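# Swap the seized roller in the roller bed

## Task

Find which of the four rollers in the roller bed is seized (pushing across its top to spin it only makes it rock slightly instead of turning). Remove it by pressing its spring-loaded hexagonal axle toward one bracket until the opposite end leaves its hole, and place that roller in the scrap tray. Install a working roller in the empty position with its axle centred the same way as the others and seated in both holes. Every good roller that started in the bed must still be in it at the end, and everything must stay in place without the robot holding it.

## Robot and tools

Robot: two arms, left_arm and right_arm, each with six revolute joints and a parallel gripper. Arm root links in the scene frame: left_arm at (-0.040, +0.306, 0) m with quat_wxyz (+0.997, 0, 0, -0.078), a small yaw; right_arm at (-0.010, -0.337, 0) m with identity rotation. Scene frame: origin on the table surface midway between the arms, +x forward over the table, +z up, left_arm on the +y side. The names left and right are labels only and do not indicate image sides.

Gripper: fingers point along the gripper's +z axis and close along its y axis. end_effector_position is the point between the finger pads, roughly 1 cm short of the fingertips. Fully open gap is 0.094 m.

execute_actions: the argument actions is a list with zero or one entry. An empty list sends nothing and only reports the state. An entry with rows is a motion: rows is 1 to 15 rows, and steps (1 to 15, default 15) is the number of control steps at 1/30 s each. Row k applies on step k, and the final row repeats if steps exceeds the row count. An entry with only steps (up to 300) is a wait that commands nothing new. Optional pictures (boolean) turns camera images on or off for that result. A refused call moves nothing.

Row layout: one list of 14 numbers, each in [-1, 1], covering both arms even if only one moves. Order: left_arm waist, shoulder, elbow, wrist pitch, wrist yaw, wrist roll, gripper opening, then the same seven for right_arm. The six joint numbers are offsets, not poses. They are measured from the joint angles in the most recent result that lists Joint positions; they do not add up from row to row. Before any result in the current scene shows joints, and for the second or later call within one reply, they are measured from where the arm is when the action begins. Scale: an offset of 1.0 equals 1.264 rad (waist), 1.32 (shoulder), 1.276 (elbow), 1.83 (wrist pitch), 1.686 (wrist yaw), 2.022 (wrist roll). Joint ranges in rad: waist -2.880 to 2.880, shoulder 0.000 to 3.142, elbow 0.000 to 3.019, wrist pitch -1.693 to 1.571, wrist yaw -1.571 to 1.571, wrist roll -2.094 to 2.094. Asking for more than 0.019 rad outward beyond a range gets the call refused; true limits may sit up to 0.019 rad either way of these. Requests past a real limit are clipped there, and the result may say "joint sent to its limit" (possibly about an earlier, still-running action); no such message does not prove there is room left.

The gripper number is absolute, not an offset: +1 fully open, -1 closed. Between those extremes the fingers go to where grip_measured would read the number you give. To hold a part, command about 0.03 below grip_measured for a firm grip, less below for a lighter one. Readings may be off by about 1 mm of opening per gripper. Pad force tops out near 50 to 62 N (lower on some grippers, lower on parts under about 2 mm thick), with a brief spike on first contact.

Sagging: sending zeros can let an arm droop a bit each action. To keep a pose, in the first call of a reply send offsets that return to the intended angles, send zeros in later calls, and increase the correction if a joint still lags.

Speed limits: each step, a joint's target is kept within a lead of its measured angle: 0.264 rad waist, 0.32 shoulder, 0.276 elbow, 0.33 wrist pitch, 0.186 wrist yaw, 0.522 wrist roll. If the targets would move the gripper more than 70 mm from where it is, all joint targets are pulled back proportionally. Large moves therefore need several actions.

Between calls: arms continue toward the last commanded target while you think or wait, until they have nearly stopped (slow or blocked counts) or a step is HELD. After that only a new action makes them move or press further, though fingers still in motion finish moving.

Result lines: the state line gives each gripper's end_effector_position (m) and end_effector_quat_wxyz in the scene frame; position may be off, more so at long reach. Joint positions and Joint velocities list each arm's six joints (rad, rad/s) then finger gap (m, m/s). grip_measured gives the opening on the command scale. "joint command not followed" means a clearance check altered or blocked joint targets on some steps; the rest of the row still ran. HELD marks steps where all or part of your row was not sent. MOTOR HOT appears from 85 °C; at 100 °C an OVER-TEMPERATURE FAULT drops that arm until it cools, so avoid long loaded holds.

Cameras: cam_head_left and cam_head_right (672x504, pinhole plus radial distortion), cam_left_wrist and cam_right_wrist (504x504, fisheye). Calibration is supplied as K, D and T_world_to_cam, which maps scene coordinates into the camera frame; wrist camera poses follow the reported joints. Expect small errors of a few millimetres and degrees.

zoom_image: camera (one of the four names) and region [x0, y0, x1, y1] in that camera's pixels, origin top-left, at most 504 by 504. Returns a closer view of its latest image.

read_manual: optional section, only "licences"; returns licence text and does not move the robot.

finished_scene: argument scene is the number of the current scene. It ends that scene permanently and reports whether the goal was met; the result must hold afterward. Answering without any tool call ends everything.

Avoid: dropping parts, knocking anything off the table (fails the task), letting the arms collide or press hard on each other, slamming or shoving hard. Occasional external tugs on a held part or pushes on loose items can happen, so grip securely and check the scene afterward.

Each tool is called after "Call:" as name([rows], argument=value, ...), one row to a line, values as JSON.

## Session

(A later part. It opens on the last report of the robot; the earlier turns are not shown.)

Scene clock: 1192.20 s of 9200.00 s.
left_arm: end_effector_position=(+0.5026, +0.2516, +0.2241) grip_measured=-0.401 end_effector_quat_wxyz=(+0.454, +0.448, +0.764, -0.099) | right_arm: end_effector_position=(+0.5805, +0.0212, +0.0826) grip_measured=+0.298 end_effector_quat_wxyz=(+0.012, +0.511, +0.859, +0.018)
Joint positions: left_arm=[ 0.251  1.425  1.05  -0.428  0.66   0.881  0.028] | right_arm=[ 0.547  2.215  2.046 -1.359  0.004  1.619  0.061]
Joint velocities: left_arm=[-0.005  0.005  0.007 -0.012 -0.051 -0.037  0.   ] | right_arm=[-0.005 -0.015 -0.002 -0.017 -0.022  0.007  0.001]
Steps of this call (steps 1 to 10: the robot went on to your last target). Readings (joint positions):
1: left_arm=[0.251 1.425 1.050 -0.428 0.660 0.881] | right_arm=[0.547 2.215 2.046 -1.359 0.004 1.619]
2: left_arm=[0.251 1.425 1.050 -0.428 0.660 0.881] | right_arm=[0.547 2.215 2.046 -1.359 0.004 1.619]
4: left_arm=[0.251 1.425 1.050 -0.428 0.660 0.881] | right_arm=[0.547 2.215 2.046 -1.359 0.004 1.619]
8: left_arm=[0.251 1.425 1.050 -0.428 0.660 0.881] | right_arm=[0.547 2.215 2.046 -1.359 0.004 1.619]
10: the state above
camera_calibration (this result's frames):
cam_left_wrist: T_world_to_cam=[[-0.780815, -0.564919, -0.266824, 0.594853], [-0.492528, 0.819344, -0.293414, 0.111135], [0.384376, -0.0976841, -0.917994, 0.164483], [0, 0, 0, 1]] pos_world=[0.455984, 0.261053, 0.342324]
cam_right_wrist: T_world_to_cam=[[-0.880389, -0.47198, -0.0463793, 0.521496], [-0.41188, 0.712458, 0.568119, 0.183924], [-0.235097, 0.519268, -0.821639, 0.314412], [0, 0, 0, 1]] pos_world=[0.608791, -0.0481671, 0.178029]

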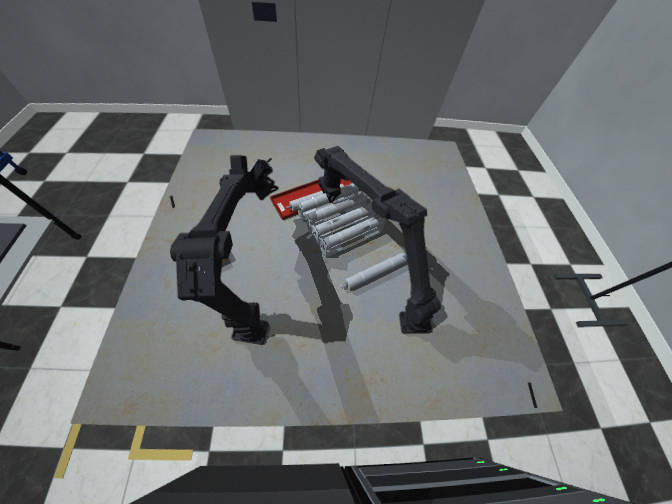

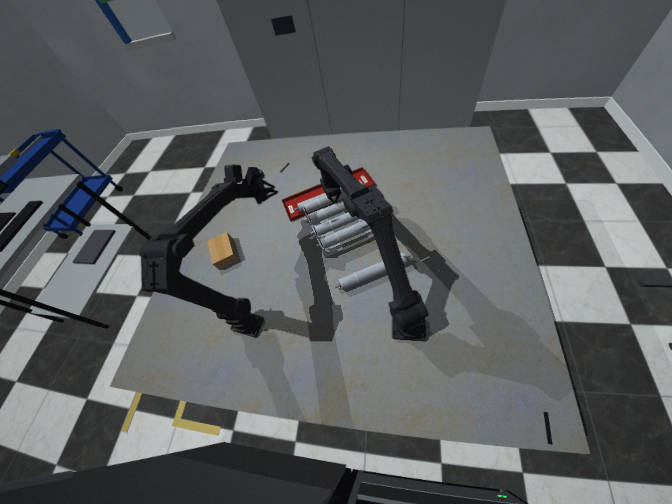

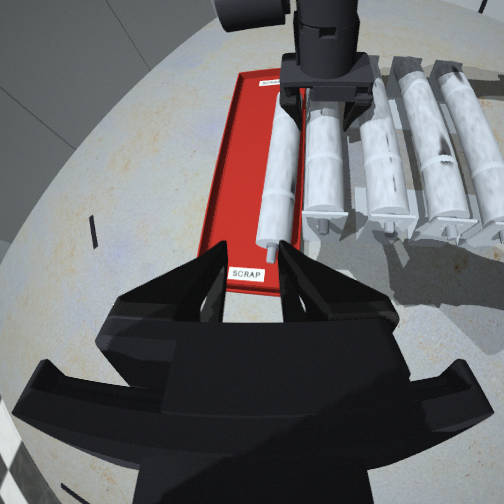

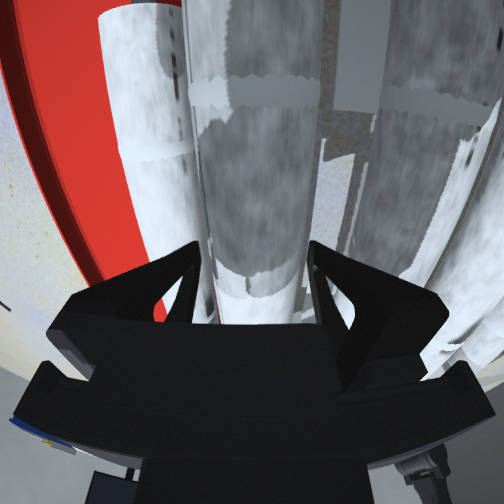

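Call:
execute_actions([
  {"rows":[[0,0.01,0.01,0,0,0,-0.4,0,0.024,0.01,0,0,0,0.3],[0,0.01,0.01,0,0,0,-0.4,0,0.024,0.01,0,0,0,0.3],[0,0.01,0.01,0,0,0,-0.4,0,0.024,0.01,0,0,0,0.3],[0,0.01,0.01,0,0,0,-0.4,0,0.024,0.01,0,0,0,0.25],[0,0.01,0.01,0,0,0,-0.4,0,0.024,0.01,0,0,0,0.2],[0,0.01,0.01,0,0,0,-0.4,0,0.024,0.01,0,0,0,0.15],[0,0.01,0.01,0,0,0,-0.4,0,0.024,0.01,0,0,0,0.1],[0,0.01,0.01,0,0,0,-0.4,0,0.024,0.01,0,0,0,0.06],[0,0.01,0.01,0,0,0,-0.4,0,0.024,0.01,0,0,0,0.03],[0,0.01,0.01,0,0,0,-0.4,0,0.024,0.01,0,0,0,0.0],[0,0.01,0.01,0,0,0,-0.4,0,0.024,0.01,0,0,0,-0.01]],"steps":15},
], pictures=false)

Call:
execute_actions([
  {"rows":[[0,0,0,0,0,0,-0.4,-0.008,0,0.01,0,0,0,-0.01],[0,0,0,0,0,0,-0.4,-0.012,0,0.01,0,0,0,-0.01],[0,0,0,0,0,0,-0.4,-0.016,0,0.01,0,0,0,-0.01]],"steps":15},
])

Call:
zoom_image(camera="cam_left_wrist", region=[280,170,500,260])

Scene clock: 1204.17 s of 9200.00 s.
left_arm: end_effector_position=(+0.5026, +0.2516, +0.2241) grip_measured=-0.401 end_effector_quat_wxyz=(+0.454, +0.448, +0.764, -0.099) | right_arm: end_effector_position=(+0.5799, +0.0209, +0.0825) grip_measured=+0.015 end_effector_quat_wxyz=(+0.011, +0.511, +0.860, +0.017)
Joint positions: left_arm=[ 0.251  1.425  1.05  -0.428  0.66   0.881  0.028] | right_arm=[ 0.547  2.215  2.046 -1.362  0.004  1.619  0.048]
Joint velocities: left_arm=[-0.015 -0.005 -0.007 -0.007 -0.022  0.037 -0.   ] | right_arm=[-0.005 -0.005  0.002  0.002  0.022  0.037 -0.002]
Steps of this call (steps 1 to 15: the robot went on to your last target; steps 16 to 90: nothing new was sent; then 8.47 s passed at rest; steps 91 to 105: all 15 steps of this action). Readings (joint positions):
91: left_arm=[0.251 1.425 1.050 -0.428 0.660 0.881] | right_arm=[0.547 2.215 2.046 -1.359 0.004 1.619]
92: left_arm=[0.251 1.425 1.050 -0.428 0.660 0.881] | right_arm=[0.547 2.215 2.046 -1.359 0.004 1.619]
94: left_arm=[0.251 1.425 1.050 -0.428 0.660 0.881] | right_arm=[0.547 2.215 2.046 -1.359 0.004 1.619]
98: left_arm=[0.251 1.425 1.050 -0.428 0.660 0.881] | right_arm=[0.547 2.215 2.046 -1.359 0.004 1.619]
105: the state above

Scene clock: 1204.67 s of 9200.00 s.
left_arm: end_effector_position=(+0.5026, +0.2516, +0.2241) grip_measured=-0.401 end_effector_quat_wxyz=(+0.454, +0.448, +0.764, -0.099) | right_arm: end_effector_position=(+0.5801, +0.0207, +0.0825) grip_measured=+0.015 end_effector_quat_wxyz=(+0.011, +0.511, +0.859, +0.016)
Joint positions: left_arm=[ 0.251  1.425  1.05  -0.428  0.66   0.881  0.028] | right_arm=[ 0.546  2.215  2.046 -1.362  0.004  1.619  0.048]
Joint velocities: left_arm=[-0.015 -0.015 -0.012  0.002  0.081  0.007 -0.   ] | right_arm=[-0.005 -0.015 -0.002 -0.007  0.007 -0.066  0.002]
Steps of this call (steps 1 to 15: all 15 steps of this action). Readings (joint positions):
1: left_arm=[0.251 1.425 1.050 -0.428 0.660 0.881] | right_arm=[0.547 2.215 2.046 -1.362 0.004 1.619]
2: left_arm=[0.251 1.425 1.050 -0.428 0.660 0.881] | right_arm=[0.547 2.215 2.046 -1.362 0.004 1.619]
4: left_arm=[0.251 1.425 1.050 -0.428 0.660 0.881] | right_arm=[0.547 2.215 2.046 -1.362 0.004 1.619]
8: left_arm=[0.251 1.425 1.050 -0.428 0.660 0.881] | right_arm=[0.546 2.215 2.046 -1.362 0.004 1.619]
15: the state above
camera_calibration (this result's frames):
cam_left_wrist: T_world_to_cam=[[-0.780815, -0.564919, -0.266824, 0.594853], [-0.492528, 0.819344, -0.293414, 0.111135], [0.384376, -0.0976841, -0.917994, 0.164483], [0, 0, 0, 1]] pos_world=[0.455984, 0.261053, 0.342324]
cam_right_wrist: T_world_to_cam=[[-0.880491, -0.472043, -0.0437148, 0.520695], [-0.410587, 0.713254, 0.568055, 0.183407], [-0.236967, 0.518116, -0.821829, 0.315709], [0, 0, 0, 1]] pos_world=[0.608584, -0.0485994, 0.178035]

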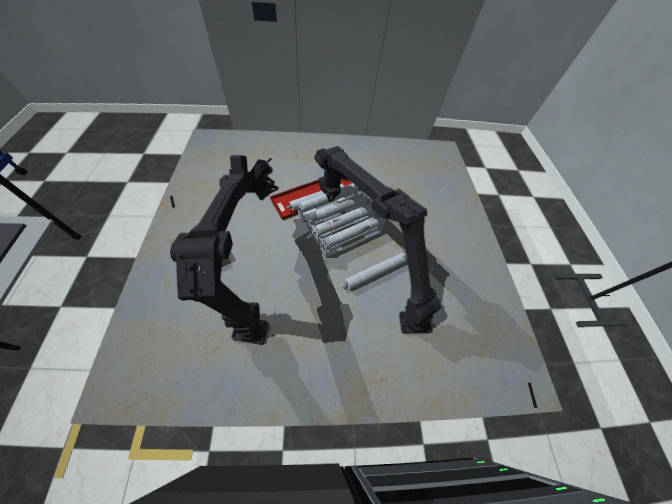

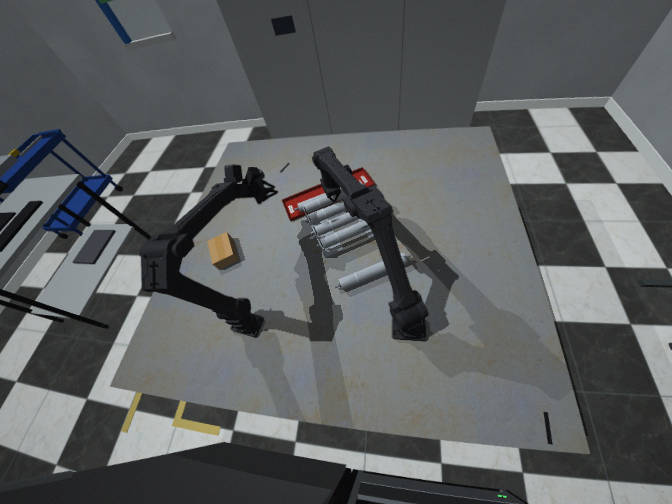

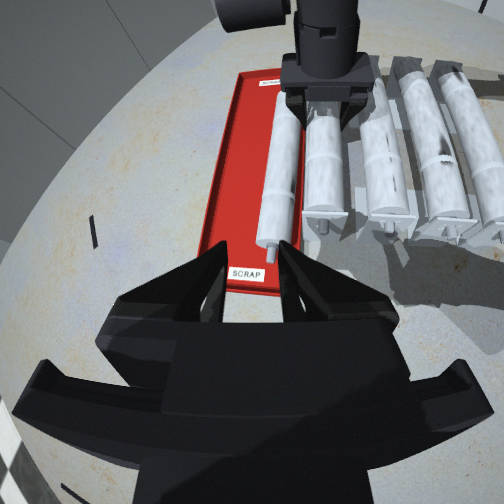

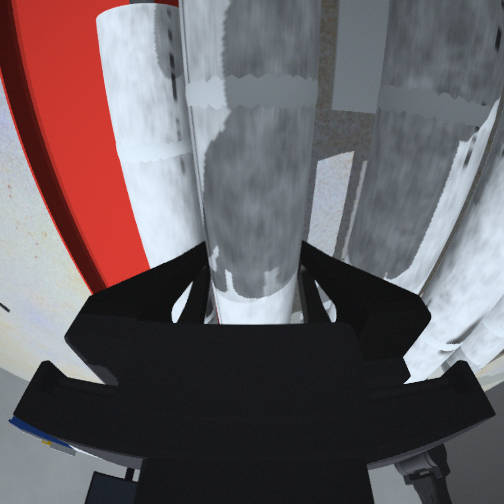

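Region (280, 170, 500, 260) of cam_left_wrist's 504x504 image, scaled by 2.291, with more detail than that image has; it fills the top 206 rows of this view, and the rest is white.

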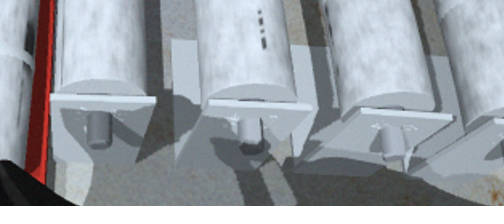

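Lift weight a bit and push more.

Call:
execute_actions([
  {"rows":[[0,0,0,0,0,0,-0.4,-0.016,-0.01,0.02,0,0,0,-0.03],[0,0,0,0,0,0,-0.4,-0.02,-0.02,0.02,0,0,0,-0.03],[0,0,0,0,0,0,-0.4,-0.024,-0.025,0.02,0,0,0,-0.03],[0,0,0,0,0,0,-0.4,-0.028,-0.025,0.02,0,0,0,-0.03]],"steps":15},
])

Call:
zoom_image(camera="cam_left_wrist", region=[280,170,500,260])

Scene clock: 1211.60 s of 9200.00 s.
left_arm: end_effector_position=(+0.5026, +0.2516, +0.2241) grip_measured=-0.401 end_effector_quat_wxyz=(+0.454, +0.448, +0.764, -0.099) | right_arm: end_effector_position=(+0.5804, +0.0201, +0.0828) grip_measured=+0.015 end_effector_quat_wxyz=(+0.009, +0.511, +0.859, +0.018)
Joint positions: left_arm=[ 0.251  1.425  1.05  -0.428  0.66   0.881  0.028] | right_arm=[ 0.544  2.215  2.046 -1.362 -0.001  1.617  0.048]
Joint velocities: left_arm=[-0.005 -0.005  0.012 -0.012 -0.051 -0.037  0.   ] | right_arm=[-0.015 -0.005 -0.002 -0.002 -0.022  0.022 -0.   ]
Steps of this call (steps 1 to 15: the robot went on to your last target; steps 16 to 90: nothing new was sent; then 3.43 s passed at rest; steps 91 to 105: all 15 steps of this action). Readings (joint positions):
91: left_arm=[0.251 1.425 1.050 -0.428 0.660 0.881] | right_arm=[0.546 2.215 2.046 -1.362 0.004 1.619]
92: left_arm=[0.251 1.425 1.050 -0.428 0.660 0.881] | right_arm=[0.546 2.215 2.046 -1.362 0.004 1.619]
94: left_arm=[0.251 1.425 1.050 -0.428 0.660 0.881] | right_arm=[0.545 2.215 2.046 -1.362 0.002 1.618]
98: left_arm=[0.251 1.425 1.050 -0.428 0.660 0.881] | right_arm=[0.544 2.215 2.046 -1.362 -0.001 1.617]
105: the state above
camera_calibration (this result's frames):
cam_left_wrist: T_world_to_cam=[[-0.780815, -0.564919, -0.266824, 0.594853], [-0.492528, 0.819344, -0.293414, 0.111135], [0.384376, -0.0976841, -0.917994, 0.164483], [0, 0, 0, 1]] pos_world=[0.455984, 0.261053, 0.342324]
cam_right_wrist: T_world_to_cam=[[-0.880677, -0.471688, -0.0438134, 0.520866], [-0.409096, 0.710647, 0.572382, 0.182635], [-0.23885, 0.522008, -0.818815, 0.317055], [0, 0, 0, 1]] pos_world=[0.609158, -0.0496081, 0.177893]

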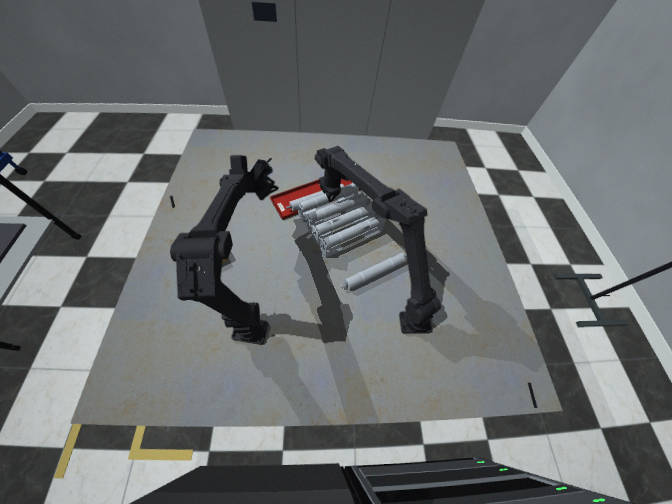

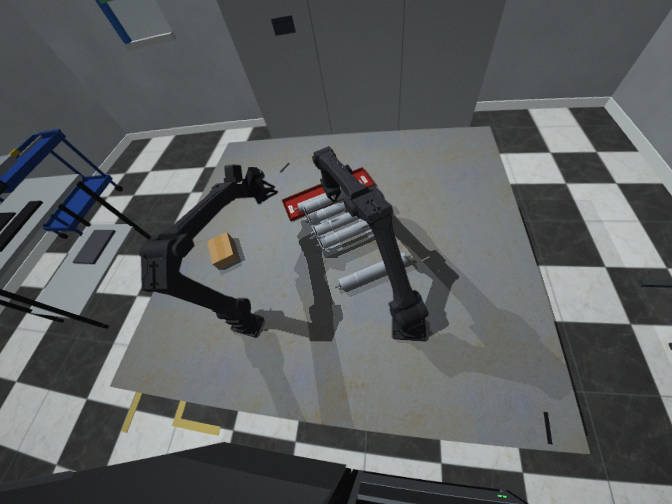

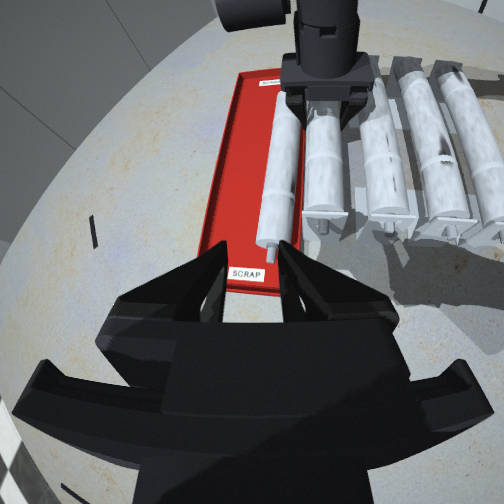

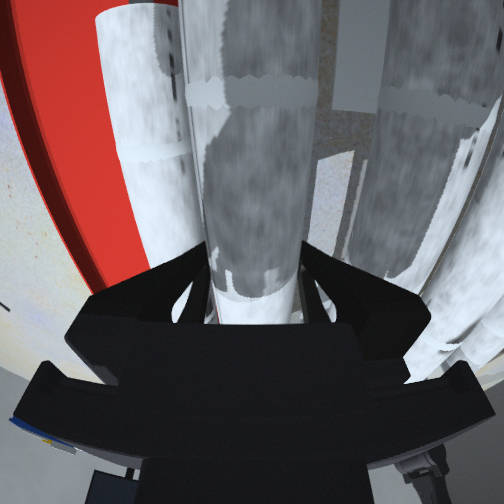

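Region (280, 170, 500, 260) of cam_left_wrist's 504x504 image, scaled by 2.291, with more detail than that image has; it fills the top 206 rows of this view, and the rest is white.

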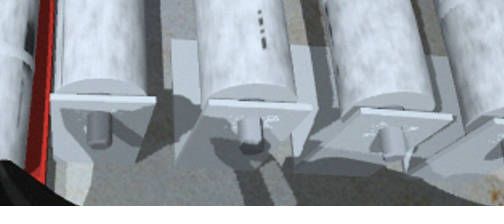

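Call:
execute_actions([
  {"rows":[[0,0,0,0,0,0,-0.4,-0.03,-0.035,0.03,0,0.01,0,-0.03],[0,0,0,0,0,0,-0.4,-0.034,-0.04,0.03,0,0.015,0,-0.03],[0,0,0,0,0,0,-0.4,-0.038,-0.04,0.03,0,0.02,0,-0.03]],"steps":15},
])

Call:
zoom_image(camera="cam_left_wrist", region=[280,170,500,260])

Scene clock: 1217.87 s of 9200.00 s.
left_arm: end_effector_position=(+0.5026, +0.2516, +0.2241) grip_measured=-0.401 end_effector_quat_wxyz=(+0.454, +0.448, +0.764, -0.099) | right_arm: end_effector_position=(+0.5818, +0.0180, +0.0836) grip_measured=+0.015 end_effector_quat_wxyz=(+0.015, +0.511, +0.859, +0.015)
Joint positions: left_arm=[ 0.251  1.425  1.05  -0.428  0.66   0.881  0.028] | right_arm=[ 0.544  2.213  2.046 -1.362  0.012  1.617  0.048]
Joint velocities: left_arm=[-0.005 -0.005  0.017 -0.007 -0.022 -0.007  0.   ] | right_arm=[-0.005 -0.005 -0.002 -0.007  0.022 -0.037  0.   ]
Steps of this call (steps 1 to 15: the robot went on to your last target; steps 16 to 90: nothing new was sent; then 2.77 s passed at rest; steps 91 to 105: all 15 steps of this action). Readings (joint positions):
91: left_arm=[0.251 1.425 1.050 -0.428 0.660 0.881] | right_arm=[0.544 2.214 2.046 -1.362 0.001 1.617]
92: left_arm=[0.251 1.425 1.050 -0.428 0.660 0.881] | right_arm=[0.544 2.213 2.046 -1.362 0.007 1.617]
94: left_arm=[0.251 1.425 1.050 -0.428 0.660 0.881] | right_arm=[0.544 2.213 2.046 -1.362 0.012 1.617]
98: left_arm=[0.251 1.425 1.050 -0.428 0.660 0.881] | right_arm=[0.544 2.213 2.046 -1.362 0.012 1.617]
105: the state above
camera_calibration (this result's frames):
cam_left_wrist: T_world_to_cam=[[-0.780815, -0.564919, -0.266824, 0.594853], [-0.492528, 0.819344, -0.293414, 0.111135], [0.384376, -0.0976841, -0.917994, 0.164483], [0, 0, 0, 1]] pos_world=[0.455984, 0.261053, 0.342324]
cam_right_wrist: T_world_to_cam=[[-0.880762, -0.471357, -0.0456291, 0.521278], [-0.412804, 0.716974, 0.561731, 0.187166], [-0.232061, 0.513587, -0.826061, 0.315916], [0, 0, 0, 1]] pos_world=[0.609696, -0.0507361, 0.179615]

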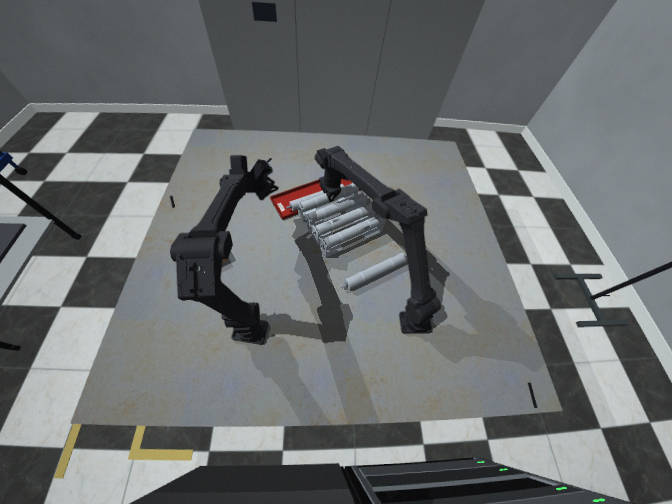

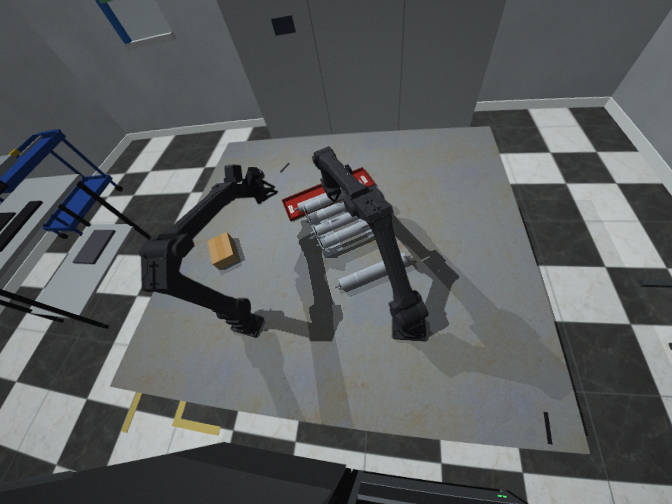

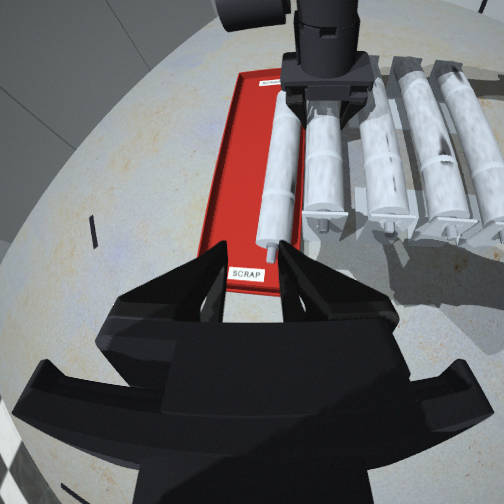

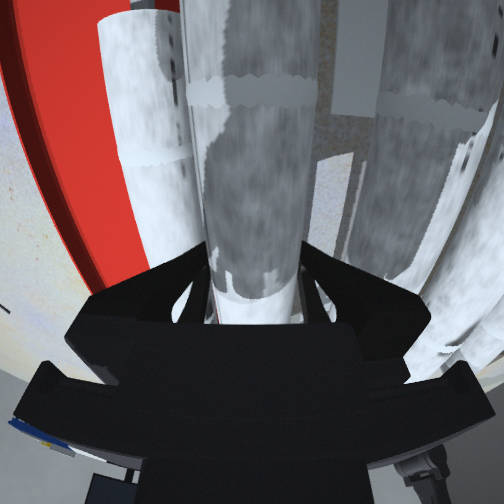

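Region (280, 170, 500, 260) of cam_left_wrist's 504x504 image, scaled by 2.291, with more detail than that image has; it fills the top 206 rows of this view, and the rest is white.

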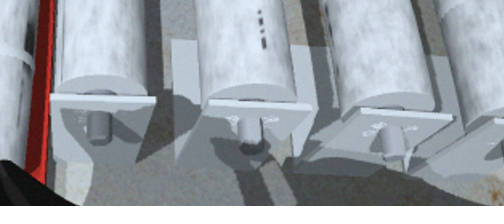

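Moved. Release and lift.

Call:
execute_actions([
  {"rows":[[0,0,0,0,0,0,-0.4,0,0,0.01,0,0,0,-0.03],[0,0,0,0,0,0,-0.4,0,0,0.01,0,0,0,-0.03],[0,0,0,0,0,0,-0.4,0,0,0.01,0,0,0,0.05],[0,0,0,0,0,0,-0.4,0,0,0.01,0,0,0,0.15],[0,0,0,0,0,0,-0.4,0,0,0.01,0,0,0,0.3],[0,0,0,0,0,0,-0.4,0,0,0.01,0,0,0,0.3],[0,0,0,0,0,0,-0.4,0,0,0.01,0,0,0,0.3],[0,0,0,0,0,0,-0.4,0,-0.02,0.01,0,0,0,0.3],[0,0,0,0,0,0,-0.4,0,-0.04,0.01,0,0,0,0.3],[0,0,0,0,0,0,-0.4,0,-0.06,0.01,0,0,0,0.3],[0,0,0,0,0,0,-0.4,0,-0.08,0.01,0,0,0,0.3],[0,0,0,0,0,0,-0.4,0,-0.1,0.01,0,0,0,0.3]],"steps":15},
], pictures=false)

Call:
execute_actions([
  {"steps":15},
])

Call:
zoom_image(camera="cam_left_wrist", region=[280,170,500,260])

Scene clock: 1234.90 s of 9200.00 s.
left_arm: end_effector_position=(+0.5026, +0.2516, +0.2241) grip_measured=-0.401 end_effector_quat_wxyz=(+0.454, +0.448, +0.764, -0.099) | right_arm: end_effector_position=(+0.5827, +0.0196, +0.1280) grip_measured=+0.298 end_effector_quat_wxyz=(+0.030, +0.510, +0.858, +0.045)
Joint positions: left_arm=[ 0.251  1.425  1.05  -0.428  0.66   0.881  0.028] | right_arm=[ 0.544  2.147  2.046 -1.362  0.01   1.616  0.061]
Joint velocities: left_arm=[-0.015 -0.005  0.017  0.002 -0.037 -0.051 -0.001] | right_arm=[-0.015 -0.523  0.007  0.002 -0.022 -0.022 -0.001]
Steps of this call (steps 1 to 15: the robot went on to your last target; steps 16 to 90: nothing new was sent; then 13.53 s passed at rest; steps 91 to 105: all 15 steps of this action). Readings (joint positions):
91: left_arm=[0.251 1.425 1.050 -0.428 0.660 0.881] | right_arm=[0.544 2.213 2.046 -1.362 0.010 1.617]
92: left_arm=[0.251 1.425 1.050 -0.428 0.660 0.881] | right_arm=[0.544 2.213 2.046 -1.362 0.009 1.616]
94: left_arm=[0.251 1.425 1.050 -0.428 0.660 0.881] | right_arm=[0.544 2.213 2.046 -1.362 0.009 1.616]
98: left_arm=[0.251 1.425 1.050 -0.428 0.660 0.881] | right_arm=[0.544 2.212 2.046 -1.362 0.010 1.616]
105: the state above

Scene clock: 1235.40 s of 9200.00 s.
left_arm: end_effector_position=(+0.5026, +0.2516, +0.2241) grip_measured=-0.401 end_effector_quat_wxyz=(+0.454, +0.448, +0.764, -0.099) | right_arm: end_effector_position=(+0.5805, +0.0182, +0.1900) grip_measured=+0.298 end_effector_quat_wxyz=(+0.052, +0.509, +0.855, +0.086)
Joint positions: left_arm=[ 0.251  1.425  1.05  -0.428  0.66   0.881  0.028] | right_arm=[ 0.544  2.054  2.046 -1.362  0.011  1.616  0.061]
Joint velocities: left_arm=[-0.005 -0.015  0.012  0.007  0.007 -0.022 -0.001] | right_arm=[-0.005 -0.005  0.002  0.007 -0.066 -0.022  0.002]
Steps of this call (steps 1 to 15: the robot went on to your last target). Readings (joint positions):
1: left_arm=[0.251 1.425 1.050 -0.428 0.660 0.881] | right_arm=[0.544 2.129 2.046 -1.362 0.010 1.616]
2: left_arm=[0.251 1.425 1.050 -0.428 0.660 0.881] | right_arm=[0.544 2.111 2.046 -1.362 0.010 1.616]
4: left_arm=[0.251 1.425 1.050 -0.428 0.660 0.881] | right_arm=[0.544 2.079 2.046 -1.362 0.010 1.616]
8: left_arm=[0.251 1.425 1.050 -0.428 0.660 0.881] | right_arm=[0.544 2.049 2.046 -1.362 0.011 1.616]
15: the state above
camera_calibration (this result's frames):
cam_left_wrist: T_world_to_cam=[[-0.780815, -0.564919, -0.266824, 0.594853], [-0.492528, 0.819344, -0.293414, 0.111135], [0.384376, -0.0976841, -0.917994, 0.164483], [0, 0, 0, 1]] pos_world=[0.455984, 0.261053, 0.342324]
cam_right_wrist: T_world_to_cam=[[-0.863279, -0.462104, -0.203001, 0.544683], [-0.489707, 0.669468, 0.558569, 0.172872], [-0.122214, 0.581612, -0.804233, 0.334282], [0, 0, 0, 1]] pos_world=[0.595725, -0.058455, 0.282851]

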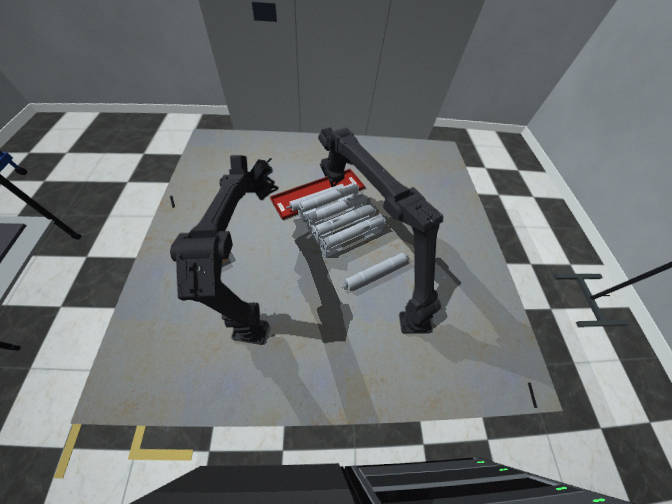

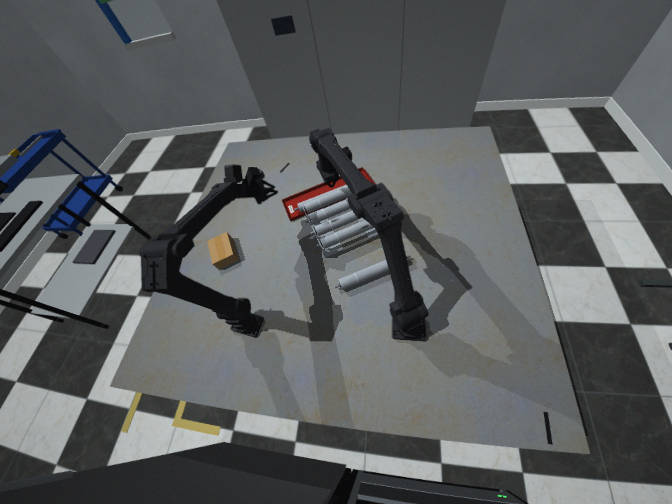

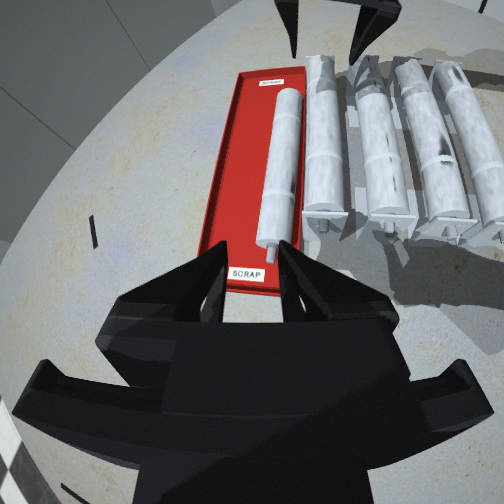

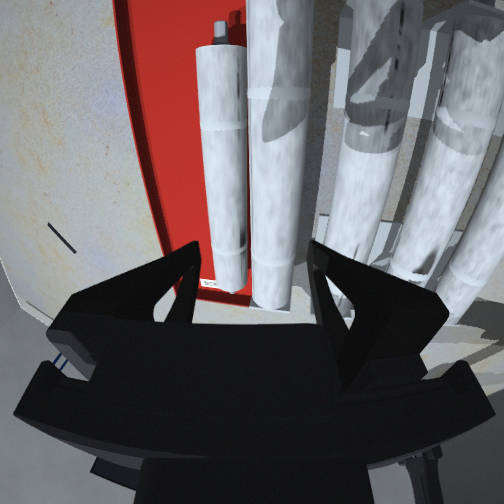

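Region (280, 170, 500, 260) of cam_left_wrist's 504x504 image, scaled by 2.291, with more detail than that image has; it fills the top 206 rows of this view, and the rest is white.

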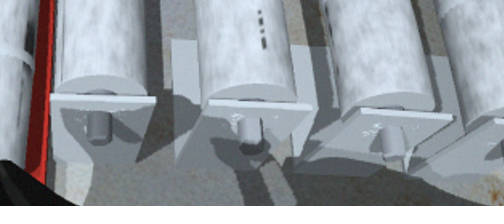

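Call:
finished_scene(scene=1)

The scene is finished: the task was done.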